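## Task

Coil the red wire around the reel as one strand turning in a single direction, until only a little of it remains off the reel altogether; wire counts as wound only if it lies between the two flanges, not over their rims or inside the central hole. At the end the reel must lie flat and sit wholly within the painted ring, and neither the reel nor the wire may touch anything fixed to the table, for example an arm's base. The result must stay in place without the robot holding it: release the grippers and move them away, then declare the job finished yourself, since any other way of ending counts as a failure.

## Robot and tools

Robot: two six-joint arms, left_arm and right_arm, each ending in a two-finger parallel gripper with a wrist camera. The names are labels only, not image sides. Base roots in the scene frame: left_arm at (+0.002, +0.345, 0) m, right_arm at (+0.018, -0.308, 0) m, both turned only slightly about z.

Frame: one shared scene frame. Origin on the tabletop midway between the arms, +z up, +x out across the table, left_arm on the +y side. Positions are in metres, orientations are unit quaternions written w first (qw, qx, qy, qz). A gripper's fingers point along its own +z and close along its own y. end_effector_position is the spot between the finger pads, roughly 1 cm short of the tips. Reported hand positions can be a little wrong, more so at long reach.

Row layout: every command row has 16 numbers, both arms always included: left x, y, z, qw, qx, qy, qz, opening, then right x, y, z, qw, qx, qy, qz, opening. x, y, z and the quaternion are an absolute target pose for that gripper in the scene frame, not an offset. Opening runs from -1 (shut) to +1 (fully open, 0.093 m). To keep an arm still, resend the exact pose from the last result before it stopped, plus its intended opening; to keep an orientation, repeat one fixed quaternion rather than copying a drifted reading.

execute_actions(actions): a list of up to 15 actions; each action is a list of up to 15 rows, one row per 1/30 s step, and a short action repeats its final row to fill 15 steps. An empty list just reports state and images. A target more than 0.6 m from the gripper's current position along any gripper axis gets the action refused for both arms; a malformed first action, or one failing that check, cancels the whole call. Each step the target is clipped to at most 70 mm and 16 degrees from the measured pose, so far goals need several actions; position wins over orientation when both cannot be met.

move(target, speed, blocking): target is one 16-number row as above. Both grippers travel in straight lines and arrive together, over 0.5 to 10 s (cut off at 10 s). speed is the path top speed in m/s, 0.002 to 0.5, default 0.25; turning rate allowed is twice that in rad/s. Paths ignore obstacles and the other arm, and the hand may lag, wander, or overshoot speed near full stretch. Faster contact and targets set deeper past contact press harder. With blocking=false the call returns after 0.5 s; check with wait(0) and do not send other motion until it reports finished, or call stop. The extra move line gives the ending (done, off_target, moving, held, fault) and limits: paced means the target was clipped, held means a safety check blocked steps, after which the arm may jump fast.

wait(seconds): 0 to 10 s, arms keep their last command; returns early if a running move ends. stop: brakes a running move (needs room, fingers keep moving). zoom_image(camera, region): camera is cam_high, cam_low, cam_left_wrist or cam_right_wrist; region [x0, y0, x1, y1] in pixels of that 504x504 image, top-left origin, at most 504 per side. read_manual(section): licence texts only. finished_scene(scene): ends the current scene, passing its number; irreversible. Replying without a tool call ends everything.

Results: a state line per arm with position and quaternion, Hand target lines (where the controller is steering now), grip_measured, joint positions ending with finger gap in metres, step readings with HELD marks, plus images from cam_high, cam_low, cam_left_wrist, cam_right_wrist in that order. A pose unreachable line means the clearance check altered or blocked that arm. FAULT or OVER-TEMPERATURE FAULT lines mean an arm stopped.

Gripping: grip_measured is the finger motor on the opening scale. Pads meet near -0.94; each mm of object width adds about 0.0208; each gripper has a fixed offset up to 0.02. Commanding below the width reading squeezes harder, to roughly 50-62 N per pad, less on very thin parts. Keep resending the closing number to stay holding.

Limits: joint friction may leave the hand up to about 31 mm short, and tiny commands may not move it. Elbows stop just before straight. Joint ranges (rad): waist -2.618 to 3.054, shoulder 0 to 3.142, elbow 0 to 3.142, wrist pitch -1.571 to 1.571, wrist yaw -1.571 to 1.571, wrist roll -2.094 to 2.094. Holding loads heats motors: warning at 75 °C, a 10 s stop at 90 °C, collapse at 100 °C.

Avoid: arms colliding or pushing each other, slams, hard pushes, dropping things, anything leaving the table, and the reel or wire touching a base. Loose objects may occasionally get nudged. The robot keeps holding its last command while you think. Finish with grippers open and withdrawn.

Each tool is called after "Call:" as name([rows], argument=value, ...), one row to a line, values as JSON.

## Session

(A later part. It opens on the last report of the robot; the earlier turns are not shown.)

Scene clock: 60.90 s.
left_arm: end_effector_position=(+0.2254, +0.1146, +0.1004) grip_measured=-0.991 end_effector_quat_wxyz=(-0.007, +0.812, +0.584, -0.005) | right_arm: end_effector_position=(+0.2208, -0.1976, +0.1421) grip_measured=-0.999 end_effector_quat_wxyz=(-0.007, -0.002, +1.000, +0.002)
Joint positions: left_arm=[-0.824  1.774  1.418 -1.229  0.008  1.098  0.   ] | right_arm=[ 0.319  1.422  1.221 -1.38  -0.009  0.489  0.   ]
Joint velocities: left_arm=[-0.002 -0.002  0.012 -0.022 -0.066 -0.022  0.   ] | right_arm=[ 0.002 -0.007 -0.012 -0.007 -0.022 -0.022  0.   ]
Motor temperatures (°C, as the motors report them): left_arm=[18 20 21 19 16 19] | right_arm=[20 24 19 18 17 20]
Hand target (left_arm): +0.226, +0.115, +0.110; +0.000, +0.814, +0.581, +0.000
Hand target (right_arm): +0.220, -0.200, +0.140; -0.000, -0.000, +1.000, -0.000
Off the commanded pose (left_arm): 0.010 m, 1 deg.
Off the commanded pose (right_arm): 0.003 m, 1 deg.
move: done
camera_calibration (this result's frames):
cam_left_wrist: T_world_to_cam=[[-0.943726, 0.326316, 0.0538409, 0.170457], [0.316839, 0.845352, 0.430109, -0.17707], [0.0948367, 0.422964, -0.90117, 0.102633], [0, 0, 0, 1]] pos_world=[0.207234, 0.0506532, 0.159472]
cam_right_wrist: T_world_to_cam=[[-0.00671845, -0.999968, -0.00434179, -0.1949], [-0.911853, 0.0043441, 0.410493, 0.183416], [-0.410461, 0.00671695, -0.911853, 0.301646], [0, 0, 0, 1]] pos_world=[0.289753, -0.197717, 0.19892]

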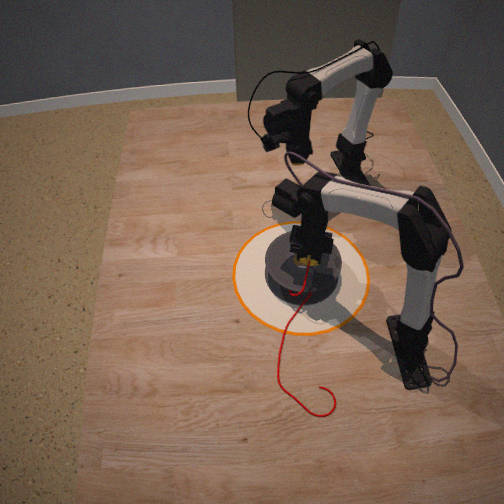

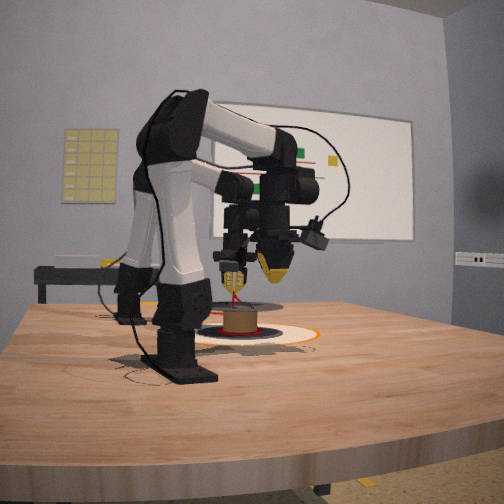

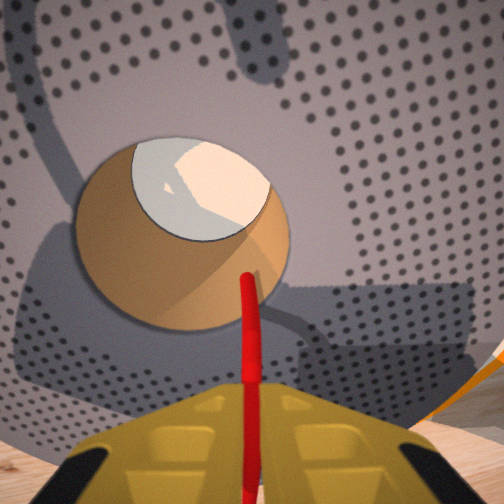

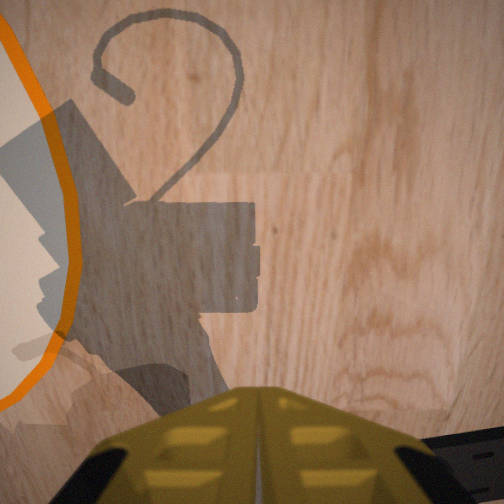

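Call:
move(target=[0.215,0.21,0.10,0,0.924,0.383,0,-1,0.22,-0.2,0.14,0,0,1,0,-1], speed=0.1)

Scene clock: 73.10 s.
left_arm: end_effector_position=(+0.2150, +0.2061, +0.0975) grip_measured=-0.991 end_effector_quat_wxyz=(-0.006, +0.924, +0.382, -0.009) | right_arm: end_effector_position=(+0.2208, -0.1976, +0.1421) grip_measured=-0.999 end_effector_quat_wxyz=(-0.007, -0.002, +1.000, +0.002)
Joint positions: left_arm=[-0.599  1.531  1.141 -1.202  0.008  1.785  0.   ] | right_arm=[ 0.319  1.422  1.221 -1.38  -0.009  0.489  0.   ]
Joint velocities: left_arm=[-0.002 -0.017 -0.007  0.081  0.007  0.037  0.   ] | right_arm=[ 0.017  0.002  0.007  0.051 -0.022  0.022  0.   ]
Motor temperatures (°C, as the motors report them): left_arm=[18 23 22 18 16 19] | right_arm=[20 24 19 18 17 20]
Hand target (left_arm): +0.216, +0.209, +0.099; +0.001, +0.924, +0.383, +0.000
Hand target (right_arm): +0.220, -0.200, +0.140; -0.000, -0.000, +1.000, -0.000
Off the commanded pose (left_arm): 0.005 m, 1 deg.
Off the commanded pose (right_arm): 0.003 m, 1 deg.
move: done
camera_calibration (this result's frames):
cam_left_wrist: T_world_to_cam=[[-0.698912, 0.713025, 0.0558324, -0.00154898], [0.664466, 0.618465, 0.419507, -0.276838], [0.264589, 0.330297, -0.906033, 0.0453391], [0, 0, 0, 1]] pos_world=[0.170871, 0.157344, 0.157301]
cam_right_wrist: T_world_to_cam=[[-0.00671845, -0.999968, -0.00434179, -0.1949], [-0.911853, 0.0043441, 0.410493, 0.183416], [-0.410461, 0.00671695, -0.911853, 0.301646], [0, 0, 0, 1]] pos_world=[0.289753, -0.197717, 0.19892]

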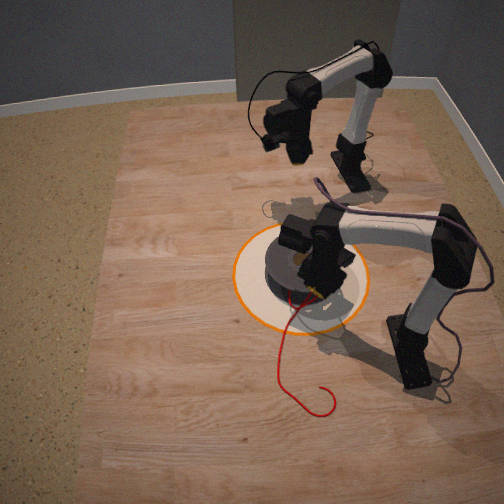

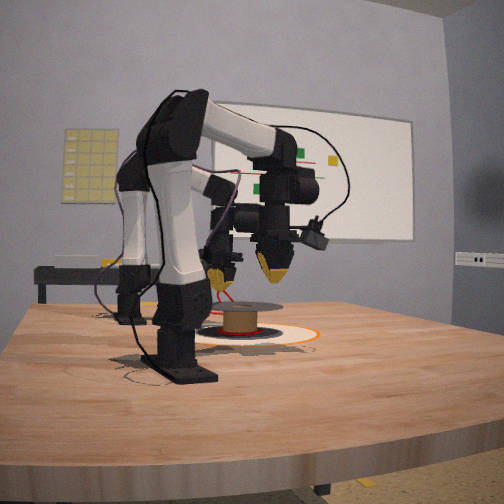

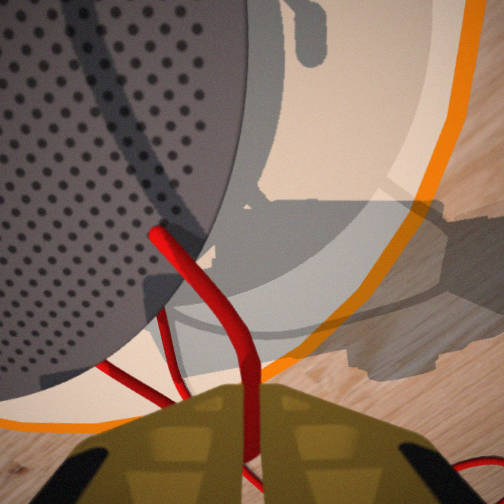

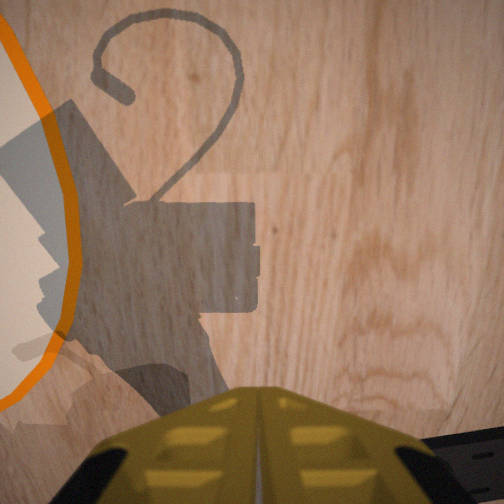

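Call:
zoom_image(camera="cam_low", region=[180, 250, 320, 350])

Call:
zoom_image(camera="cam_high", region=[240, 220, 380, 340])

Region (180, 250, 320, 350) of cam_low's 504x504 image, scaled by 3.600, with more detail than that image has; it fills the top 360 rows of this view, and the rest is white.

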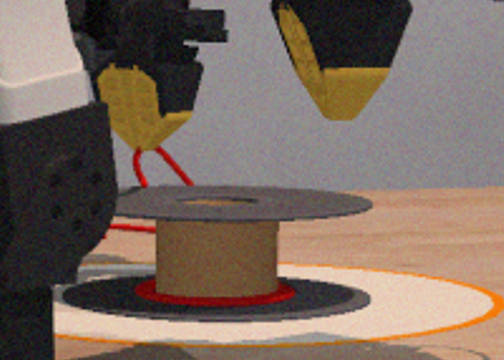

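Region (240, 220, 380, 340) of cam_high's 504x504 image, scaled by 3.600, with more detail than that image has; it fills the top 432 rows of this view, and the rest is white.

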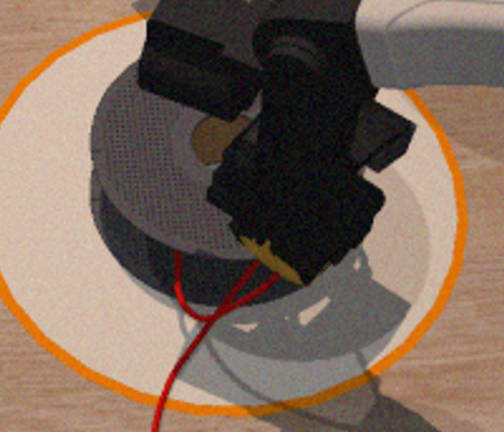

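Call:
move(target=[0.205,0.238,0.095,0,0.924,0.383,0,-1,0.22,-0.2,0.14,0,0,1,0,-1], speed=0.1)

Call:
move(target=[0.185,0.225,0.05,0,0.924,0.383,0,-1,0.22,-0.2,0.14,0,0,1,0,-1], speed=0.1)

Scene clock: 77.63 s.
left_arm: end_effector_position=(+0.2045, +0.2346, +0.0936) grip_measured=-0.991 end_effector_quat_wxyz=(-0.006, +0.924, +0.382, -0.010) | right_arm: end_effector_position=(+0.2208, -0.1976, +0.1421) grip_measured=-0.999 end_effector_quat_wxyz=(-0.007, -0.002, +1.000, +0.002)
Joint positions: left_arm=[-0.52   1.442  1.045 -1.195  0.008  1.865  0.   ] | right_arm=[ 0.319  1.422  1.221 -1.38  -0.009  0.489  0.   ]
Joint velocities: left_arm=[-0.012 -0.007 -0.007  0.022 -0.051 -0.007  0.   ] | right_arm=[-0.002 -0.012 -0.027  0.022 -0.037  0.066  0.   ]
Motor temperatures (°C, as the motors report them): left_arm=[18 23 22 18 16 19] | right_arm=[20 24 19 18 17 20]
Hand target (left_arm): +0.205, +0.238, +0.095; +0.000, +0.924, +0.383, +0.000
Hand target (right_arm): +0.220, -0.200, +0.140; -0.000, -0.000, +1.000, -0.000
Off the commanded pose (left_arm): 0.004 m, 1 deg.
Off the commanded pose (right_arm): 0.003 m, 1 deg.
move: done
camera_calibration (this result's frames):
cam_left_wrist: T_world_to_cam=[[-0.698346, 0.713631, 0.0551743, -0.0292087], [0.665196, 0.618621, 0.418118, -0.285886], [0.26425, 0.328693, -0.906716, 0.0357232], [0, 0, 0, 1]] pos_world=[0.160332, 0.185957, 0.153536]
cam_right_wrist: T_world_to_cam=[[-0.00671845, -0.999968, -0.00434179, -0.1949], [-0.911853, 0.0043441, 0.410493, 0.183416], [-0.410461, 0.00671695, -0.911853, 0.301646], [0, 0, 0, 1]] pos_world=[0.289753, -0.197717, 0.19892]

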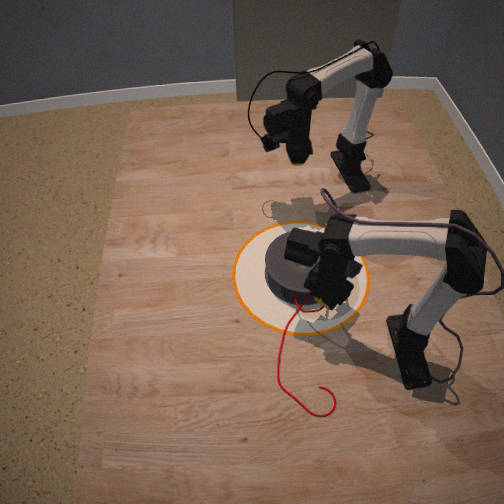

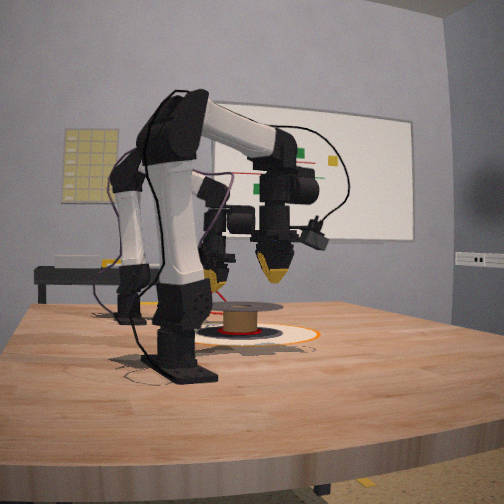

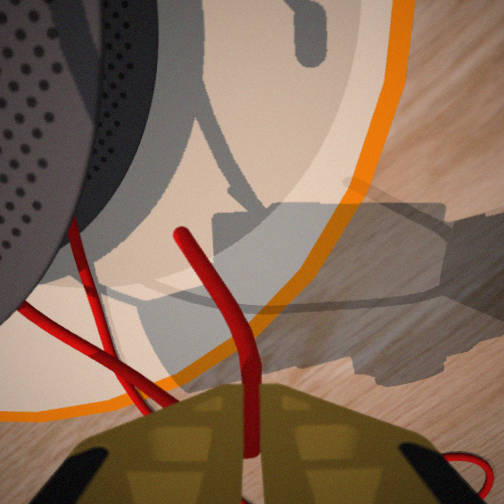

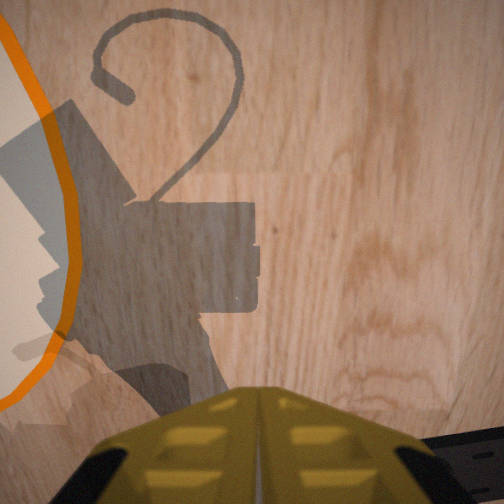

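Scene clock: 78.67 s.
left_arm: end_effector_position=(+0.1836, +0.2271, +0.0485) grip_measured=-0.991 end_effector_quat_wxyz=(-0.011, +0.923, +0.384, -0.012) | right_arm: end_effector_position=(+0.2208, -0.1976, +0.1421) grip_measured=-0.999 end_effector_quat_wxyz=(-0.007, -0.002, +1.000, +0.002)
Joint positions: left_arm=[-0.597  1.442  0.86  -1.021  0.008  1.785  0.   ] | right_arm=[ 0.319  1.422  1.221 -1.38  -0.009  0.489  0.   ]
Joint velocities: left_arm=[ 0.012  0.007  0.022 -0.051  0.007 -0.066  0.   ] | right_arm=[-0.002  0.002 -0.012  0.037  0.022 -0.037  0.   ]
Motor temperatures (°C, as the motors report them): left_arm=[18 23 22 18 16 19] | right_arm=[20 24 19 18 17 20]
Hand target (left_arm): +0.185, +0.226, +0.050; -0.000, +0.924, +0.383, -0.000
Hand target (right_arm): +0.220, -0.200, +0.140; -0.000, -0.000, +1.000, -0.000
Off the commanded pose (left_arm): 0.003 m, 2 deg.
Off the commanded pose (right_arm): 0.003 m, 1 deg.
move: done
camera_calibration (this result's frames):
cam_left_wrist: T_world_to_cam=[[-0.700243, 0.710791, 0.0665995, -0.0354571], [0.66671, 0.617743, 0.417003, -0.248478], [0.255261, 0.336406, -0.906462, 0.0027316], [0, 0, 0, 1]] pos_world=[0.140137, 0.177779, 0.108454]
cam_right_wrist: T_world_to_cam=[[-0.00671845, -0.999968, -0.00434179, -0.1949], [-0.911853, 0.0043441, 0.410493, 0.183416], [-0.410461, 0.00671695, -0.911853, 0.301646], [0, 0, 0, 1]] pos_world=[0.289753, -0.197717, 0.19892]

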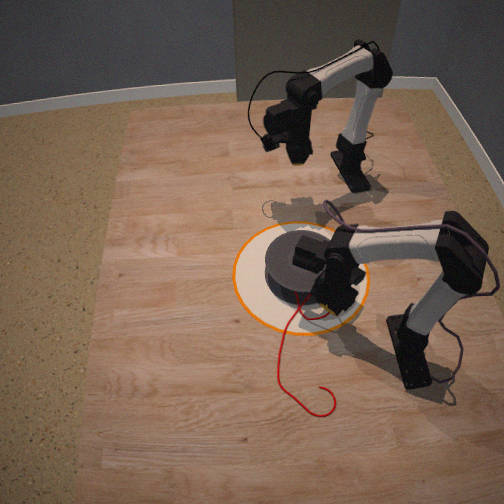

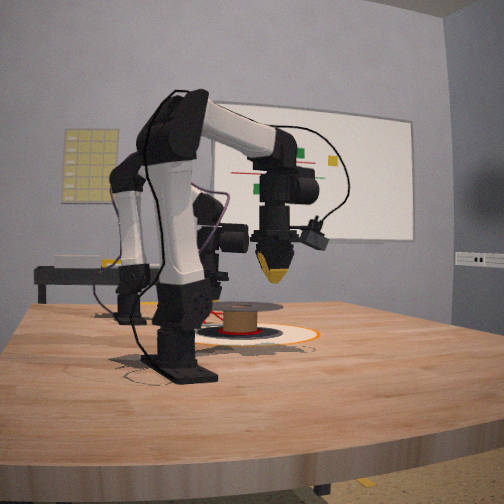

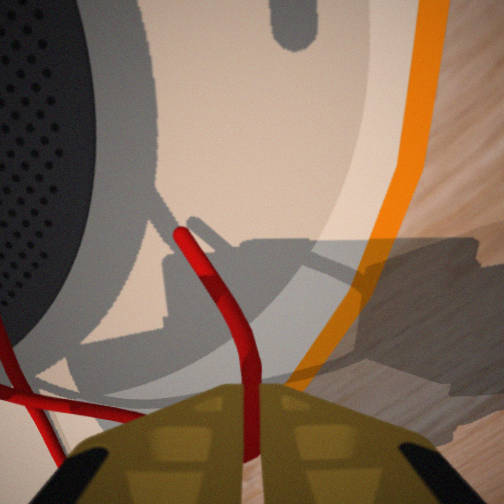

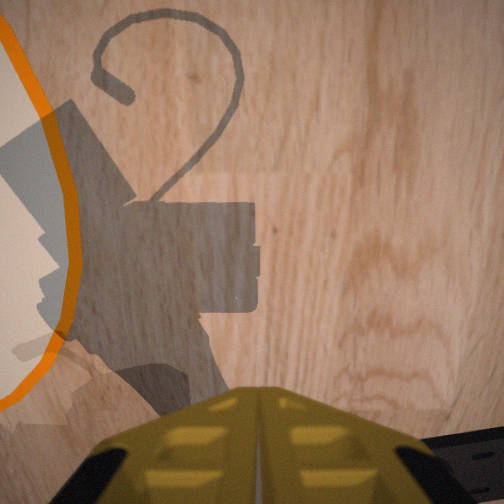

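Call:
move(target=[0.127,0.171,0.05,0,0.887,0.462,0,-1,0.22,-0.2,0.14,0,0,1,0,-1], speed=0.08)

Scene clock: 80.87 s.
left_arm: end_effector_position=(+0.1268, +0.1738, +0.0484) grip_measured=-0.991 end_effector_quat_wxyz=(-0.013, +0.887, +0.462, -0.006) | right_arm: end_effector_position=(+0.2208, -0.1976, +0.1421) grip_measured=-0.999 end_effector_quat_wxyz=(-0.007, -0.002, +1.000, +0.002)
Joint positions: left_arm=[-0.962  1.419  0.84  -1.019  0.008  1.246  0.   ] | right_arm=[ 0.319  1.422  1.221 -1.38  -0.009  0.489  0.   ]
Joint velocities: left_arm=[ 0.002 -0.022  0.002 -0.051  0.007 -0.007  0.   ] | right_arm=[-0.012  0.002  0.012  0.022  0.022 -0.066  0.   ]
Motor temperatures (°C, as the motors report them): left_arm=[18 23 22 18 16 19] | right_arm=[20 24 19 18 17 20]
Hand target (left_arm): +0.126, +0.173, +0.050; -0.002, +0.887, +0.462, -0.001
Hand target (right_arm): +0.220, -0.200, +0.140; -0.000, -0.000, +1.000, -0.000
Off the commanded pose (left_arm): 0.003 m, 2 deg.
Off the commanded pose (right_arm): 0.003 m, 1 deg.
move: done
camera_calibration (this result's frames):
cam_left_wrist: T_world_to_cam=[[-0.812993, 0.578572, 0.0655515, -0.0000117257], [0.545974, 0.718338, 0.431164, -0.180538], [0.202371, 0.386323, -0.899889, 0.0327935], [0, 0, 0, 1]] pos_world=[0.0919231, 0.117025, 0.107353]
cam_right_wrist: T_world_to_cam=[[-0.00671845, -0.999968, -0.00434179, -0.1949], [-0.911853, 0.0043441, 0.410493, 0.183416], [-0.410461, 0.00671695, -0.911853, 0.301646], [0, 0, 0, 1]] pos_world=[0.289753, -0.197717, 0.19892]

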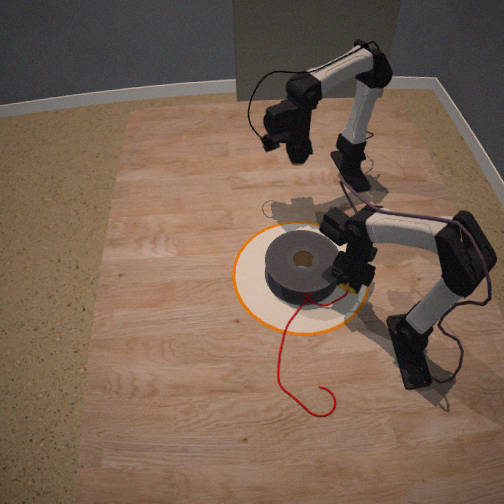

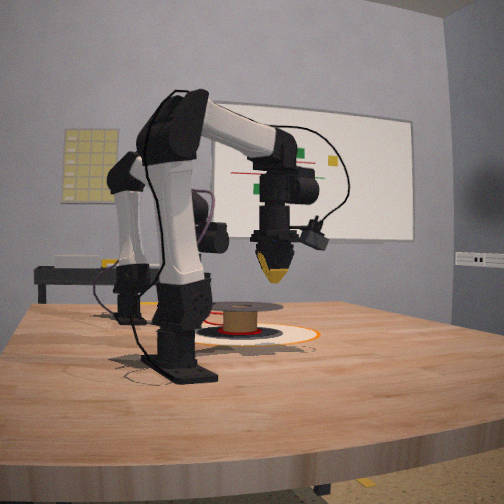

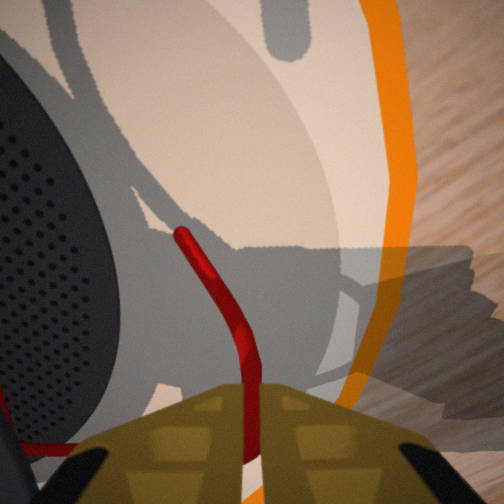

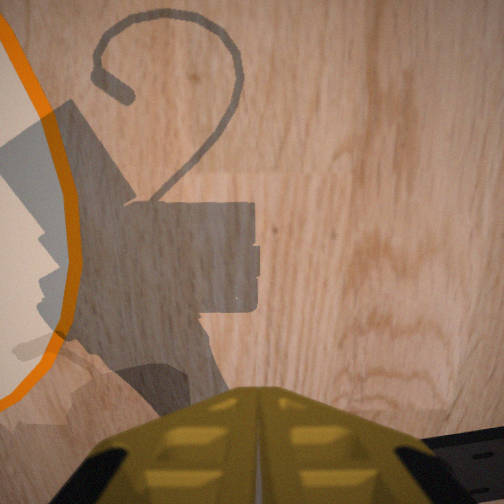

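Call:
zoom_image(camera="cam_high", region=[240, 215, 390, 345])

Region (240, 215, 390, 345) of cam_high's 504x504 image, scaled by 3.360, with more detail than that image has; it fills the top 437 rows of this view, and the rest is white.

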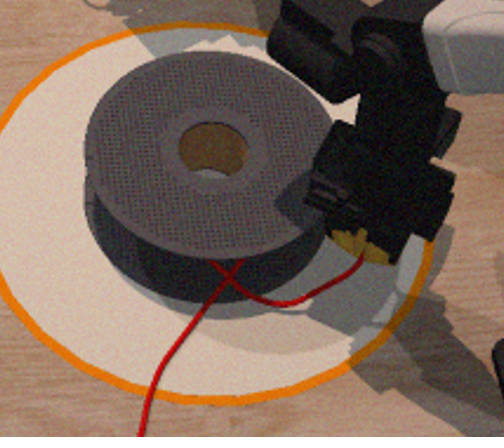

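Call:
move(target=[0.097,0.107,0.05,0.133,0.754,0.633,0.112,-1,0.22,-0.2,0.14,0,0,1,0,-1], speed=0.08)

Call:
zoom_image(camera="cam_high", region=[240, 200, 420, 345])

Scene clock: 85.63 s.
left_arm: end_effector_position=(+0.0966, +0.1157, +0.0500) grip_measured=-0.991 end_effector_quat_wxyz=(+0.125, +0.756, +0.633, +0.111) | right_arm: end_effector_position=(+0.2208, -0.1976, +0.1421) grip_measured=-0.999 end_effector_quat_wxyz=(-0.007, -0.002, +1.000, +0.002)
Joint positions: left_arm=[-1.422  1.424  0.81  -0.847 -0.318  0.371  0.   ] | right_arm=[ 0.319  1.422  1.221 -1.38  -0.009  0.489  0.   ]
Joint velocities: left_arm=[-0.012  0.027 -0.022 -0.081 -0.007 -0.022  0.   ] | right_arm=[ 0.002 -0.002 -0.002  0.037 -0.007 -0.007  0.   ]
Motor temperatures (°C, as the motors report them): left_arm=[18 23 22 19 16 19] | right_arm=[20 24 19 18 17 20]
Hand target (left_arm): +0.097, +0.109, +0.050; +0.131, +0.755, +0.632, +0.112
Hand target (right_arm): +0.220, -0.200, +0.140; -0.000, -0.000, +1.000, -0.000
Off the commanded pose (left_arm): 0.009 m, 1 deg.
Off the commanded pose (right_arm): 0.003 m, 1 deg.
move: done
camera_calibration (this result's frames):
cam_left_wrist: T_world_to_cam=[[-0.938935, 0.178376, -0.29425, 0.085415], [0.0390385, 0.904843, 0.423951, -0.0952714], [0.341872, 0.386575, -0.856553, 0.0470929], [0, 0, 0, 1]] pos_world=[0.0678187, 0.0527647, 0.105861]
cam_right_wrist: T_world_to_cam=[[-0.00671845, -0.999968, -0.00434179, -0.1949], [-0.911853, 0.0043441, 0.410493, 0.183416], [-0.410461, 0.00671695, -0.911853, 0.301646], [0, 0, 0, 1]] pos_world=[0.289753, -0.197717, 0.19892]

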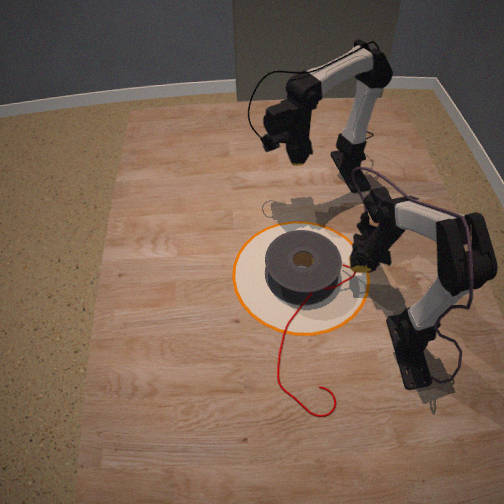

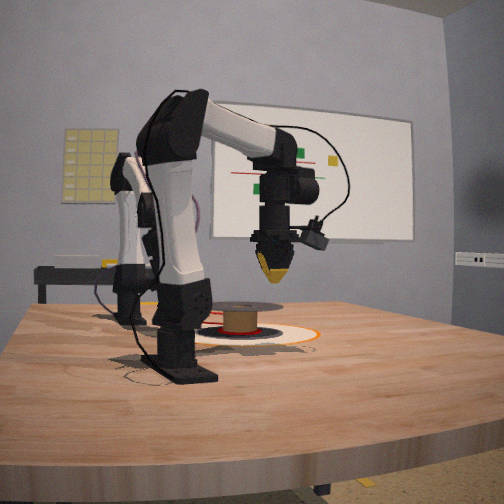

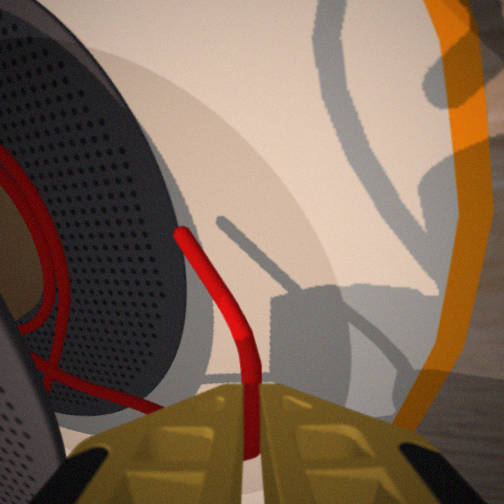

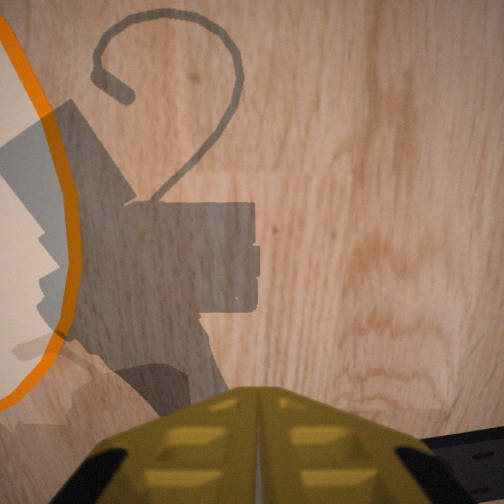

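Region (240, 200, 420, 345) of cam_high's 504x504 image, scaled by 2.800, with more detail than that image has; it fills the top 406 rows of this view, and the rest is white.

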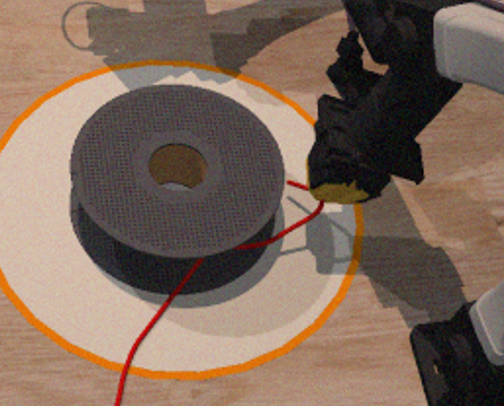

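Call:
move(target=[0.105,0.064,0.03,0.246,0.594,0.708,0.293,-1,0.22,-0.2,0.14,0,0,1,0,-1], speed=0.08)

Call:
zoom_image(camera="cam_high", region=[240, 200, 420, 345])

Scene clock: 91.57 s.
left_arm: end_effector_position=(+0.1062, +0.0673, +0.0301) grip_measured=-0.991 end_effector_quat_wxyz=(+0.243, +0.592, +0.713, +0.286) | right_arm: end_effector_position=(+0.2208, -0.1976, +0.1421) grip_measured=-0.999 end_effector_quat_wxyz=(-0.007, -0.002, +1.000, +0.002)
Joint positions: left_arm=[-1.637  1.892  1.061 -0.942 -0.748 -0.303  0.   ] | right_arm=[ 0.319  1.422  1.221 -1.38  -0.009  0.489  0.   ]
Joint velocities: left_arm=[ 0.002  0.022  0.012  0.007 -0.022  0.022  0.   ] | right_arm=[ 0.002  0.002  0.007 -0.022 -0.051 -0.022  0.   ]
Motor temperatures (°C, as the motors report them): left_arm=[18 22 22 19 16 19] | right_arm=[20 24 19 18 17 20]
Hand target (left_arm): +0.105, +0.065, +0.031; +0.246, +0.593, +0.708, +0.294
Hand target (right_arm): +0.220, -0.200, +0.140; -0.000, -0.000, +1.000, -0.000
Off the commanded pose (left_arm): 0.004 m, 1 deg.
Off the commanded pose (right_arm): 0.003 m, 1 deg.
move: done
camera_calibration (this result's frames):
cam_left_wrist: T_world_to_cam=[[-0.73198, -0.129892, -0.66883, 0.107239], [-0.441047, 0.83856, 0.319835, 0.0151816], [0.51931, 0.529098, -0.671098, 0.0114627], [0, 0, 0, 1]] pos_world=[0.0792397, -0.00486615, 0.0745614]
cam_right_wrist: T_world_to_cam=[[-0.00671845, -0.999968, -0.00434179, -0.1949], [-0.911853, 0.0043441, 0.410493, 0.183416], [-0.410461, 0.00671695, -0.911853, 0.301646], [0, 0, 0, 1]] pos_world=[0.289753, -0.197717, 0.19892]

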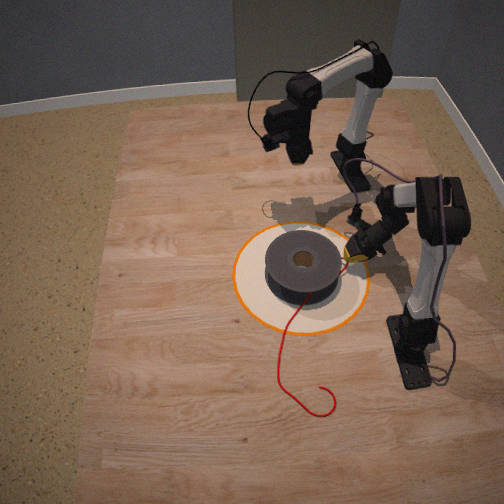

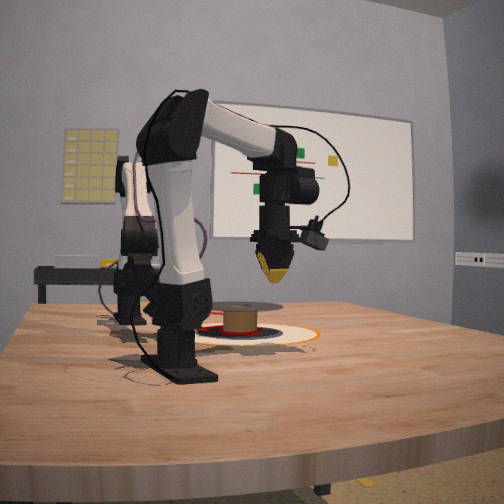

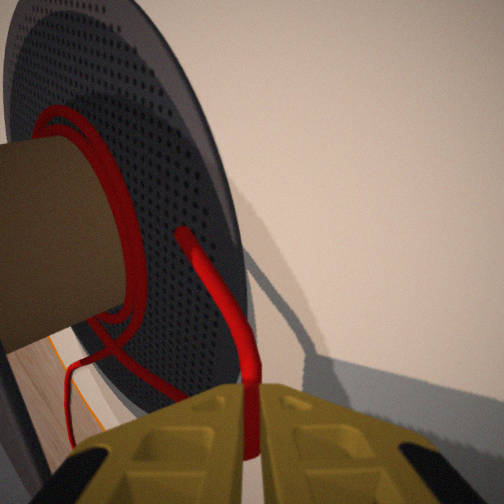

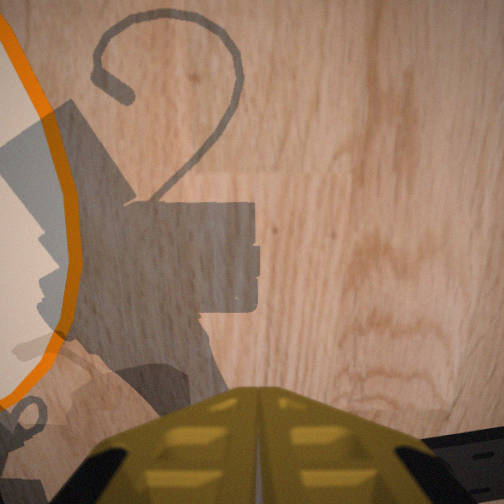

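Region (240, 200, 420, 345) of cam_high's 504x504 image, scaled by 2.800, with more detail than that image has; it fills the top 406 rows of this view, and the rest is white.

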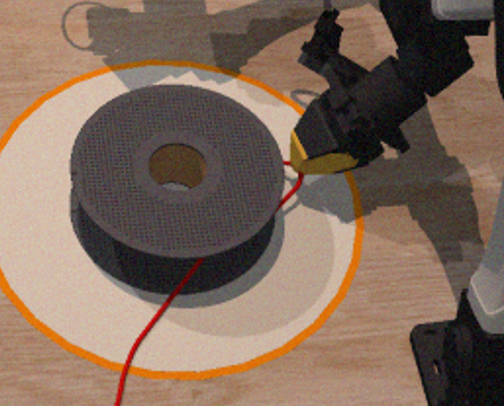

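Call:
move(target=[0.124,0.058,0.028,0.246,0.594,0.708,0.293,-1,0.22,-0.2,0.14,0,0,1,0,-1], speed=0.04)

Call:
zoom_image(camera="cam_high", region=[240, 200, 420, 345])

Scene clock: 92.83 s.
left_arm: end_effector_position=(+0.1198, +0.0663, +0.0302) grip_measured=-0.991 end_effector_quat_wxyz=(+0.239, +0.596, +0.709, +0.292) | right_arm: end_effector_position=(+0.2208, -0.1976, +0.1421) grip_measured=-0.999 end_effector_quat_wxyz=(-0.007, -0.002, +1.000, +0.002)
Joint positions: left_arm=[-1.592  1.892  1.061 -0.913 -0.758 -0.234  0.   ] | right_arm=[ 0.319  1.422  1.221 -1.38  -0.009  0.489  0.   ]
Joint velocities: left_arm=[ 0.012 -0.017 -0.002 -0.007  0.007  0.007  0.   ] | right_arm=[-0.012  0.012 -0.012 -0.007 -0.022 -0.051  0.   ]
Motor temperatures (°C, as the motors report them): left_arm=[18 22 22 19 16 19] | right_arm=[20 24 19 18 17 20]
Hand target (left_arm): +0.124, +0.058, +0.028; +0.246, +0.594, +0.708, +0.293
Hand target (right_arm): +0.220, -0.200, +0.140; -0.000, -0.000, +1.000, -0.000
Off the commanded pose (left_arm): 0.010 m, 1 deg.
Off the commanded pose (right_arm): 0.003 m, 1 deg.
move: done
camera_calibration (this result's frames):
cam_left_wrist: T_world_to_cam=[[-0.732434, -0.114104, -0.671209, 0.116187], [-0.436392, 0.835394, 0.334183, 0.0211808], [0.522592, 0.537677, -0.661665, 0.00373136], [0, 0, 0, 1]] pos_world=[0.0923926, -0.00644308, 0.0733766]
cam_right_wrist: T_world_to_cam=[[-0.00671845, -0.999968, -0.00434179, -0.1949], [-0.911853, 0.0043441, 0.410493, 0.183416], [-0.410461, 0.00671695, -0.911853, 0.301646], [0, 0, 0, 1]] pos_world=[0.289753, -0.197717, 0.19892]

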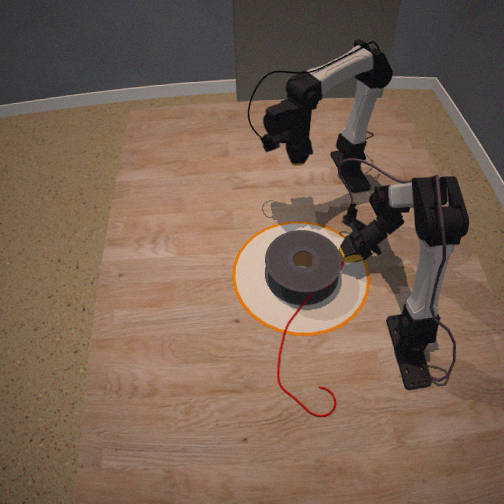

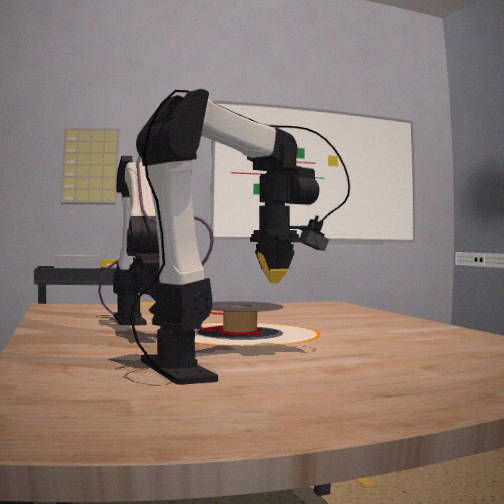

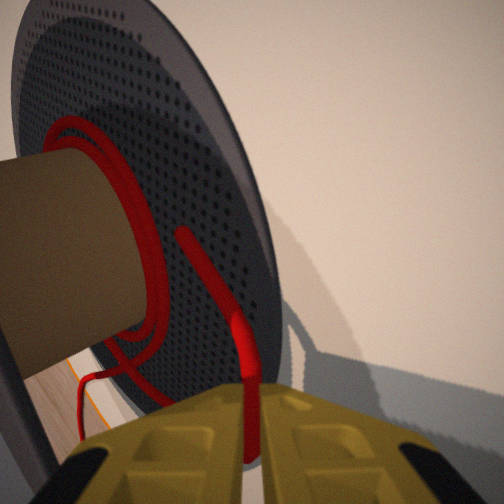

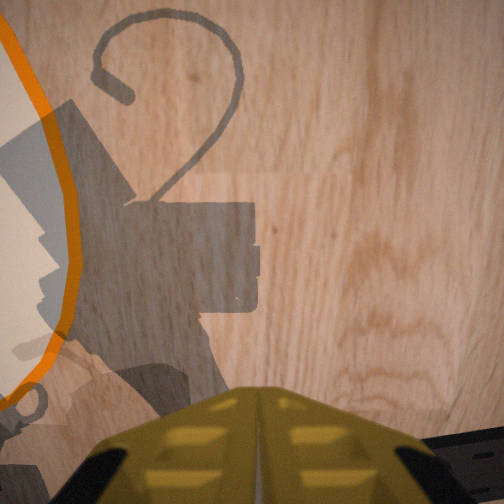

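Region (240, 200, 420, 345) of cam_high's 504x504 image, scaled by 2.800, with more detail than that image has; it fills the top 406 rows of this view, and the rest is white.

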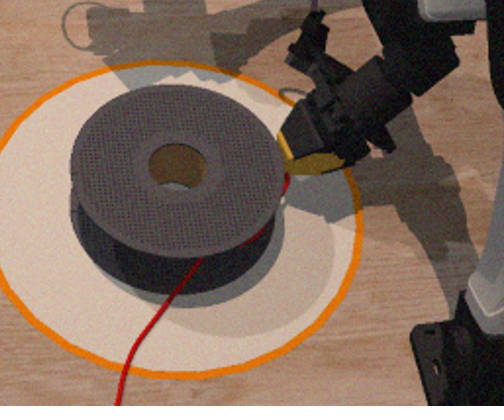

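Call:
move(target=[0.14,0.048,0.025,0.246,0.594,0.708,0.293,-1,0.22,-0.2,0.14,0,0,1,0,-1], speed=0.04)

Call:
zoom_image(camera="cam_high", region=[240, 200, 420, 345])

Scene clock: 94.13 s.
left_arm: end_effector_position=(+0.1346, +0.0554, +0.0256) grip_measured=-0.991 end_effector_quat_wxyz=(+0.237, +0.598, +0.708, +0.293) | right_arm: end_effector_position=(+0.2208, -0.1976, +0.1421) grip_measured=-0.999 end_effector_quat_wxyz=(-0.007, -0.002, +1.000, +0.002)
Joint positions: left_arm=[-1.544  1.928  1.094 -0.867 -0.763 -0.165  0.   ] | right_arm=[ 0.319  1.422  1.221 -1.38  -0.009  0.489  0.   ]
Joint velocities: left_arm=[-0.032  0.002 -0.002  0.037 -0.066  0.051  0.   ] | right_arm=[-0.002  0.002 -0.017  0.022 -0.007 -0.051  0.   ]
Motor temperatures (°C, as the motors report them): left_arm=[18 22 22 19 16 19] | right_arm=[20 24 19 18 17 20]
Hand target (left_arm): +0.139, +0.048, +0.025; +0.246, +0.594, +0.708, +0.293
Hand target (right_arm): +0.220, -0.200, +0.140; -0.000, -0.000, +1.000, -0.000
Off the commanded pose (left_arm): 0.009 m, 1 deg.
Off the commanded pose (right_arm): 0.003 m, 1 deg.
move: done
camera_calibration (this result's frames):
cam_left_wrist: T_world_to_cam=[[-0.734545, -0.109329, -0.669695, 0.122622], [-0.433671, 0.834708, 0.339398, 0.0378746], [0.521894, 0.539731, -0.660543, -0.0011949], [0, 0, 0, 1]] pos_world=[0.10712, -0.0175632, 0.0684756]
cam_right_wrist: T_world_to_cam=[[-0.00671845, -0.999968, -0.00434179, -0.1949], [-0.911853, 0.0043441, 0.410493, 0.183416], [-0.410461, 0.00671695, -0.911853, 0.301646], [0, 0, 0, 1]] pos_world=[0.289753, -0.197717, 0.19892]

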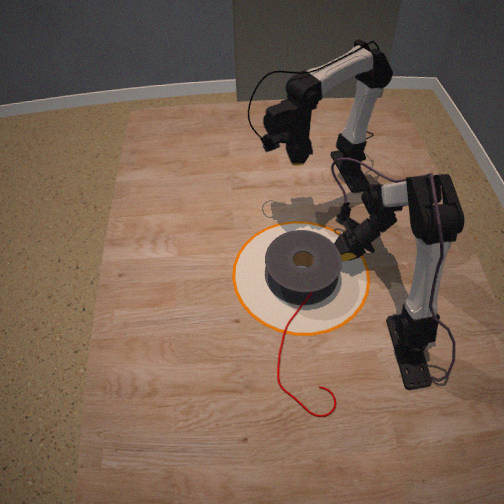

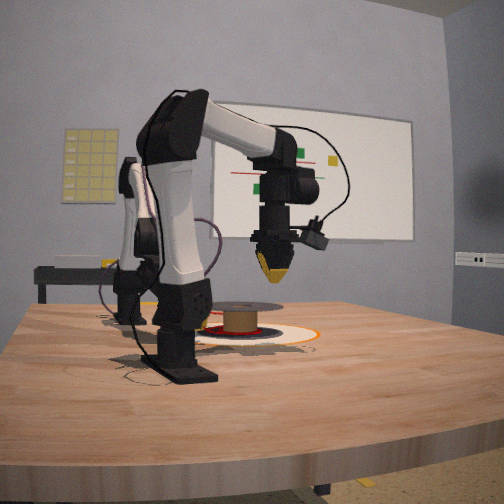

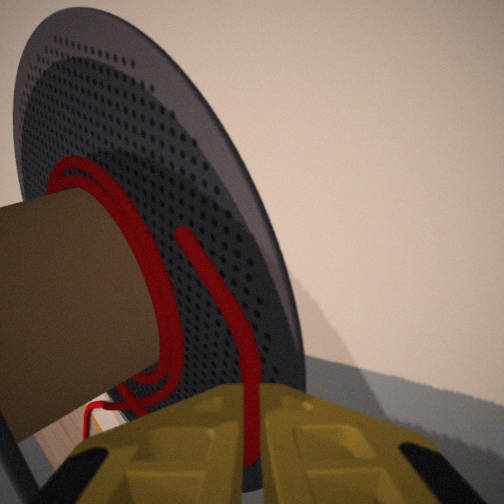

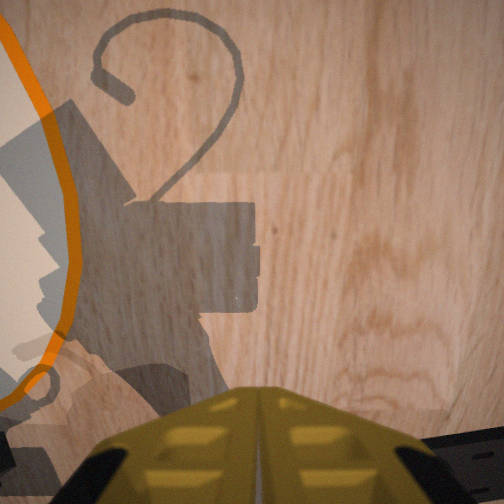

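Region (240, 200, 420, 345) of cam_high's 504x504 image, scaled by 2.800, with more detail than that image has; it fills the top 406 rows of this view, and the rest is white.

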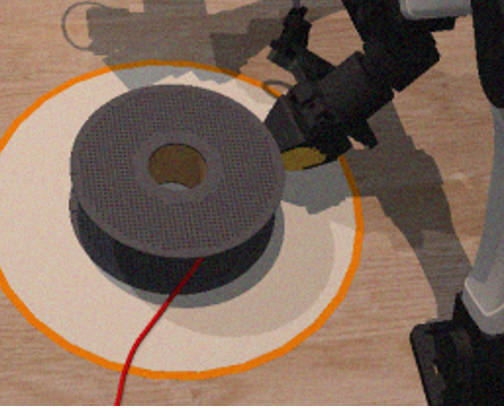

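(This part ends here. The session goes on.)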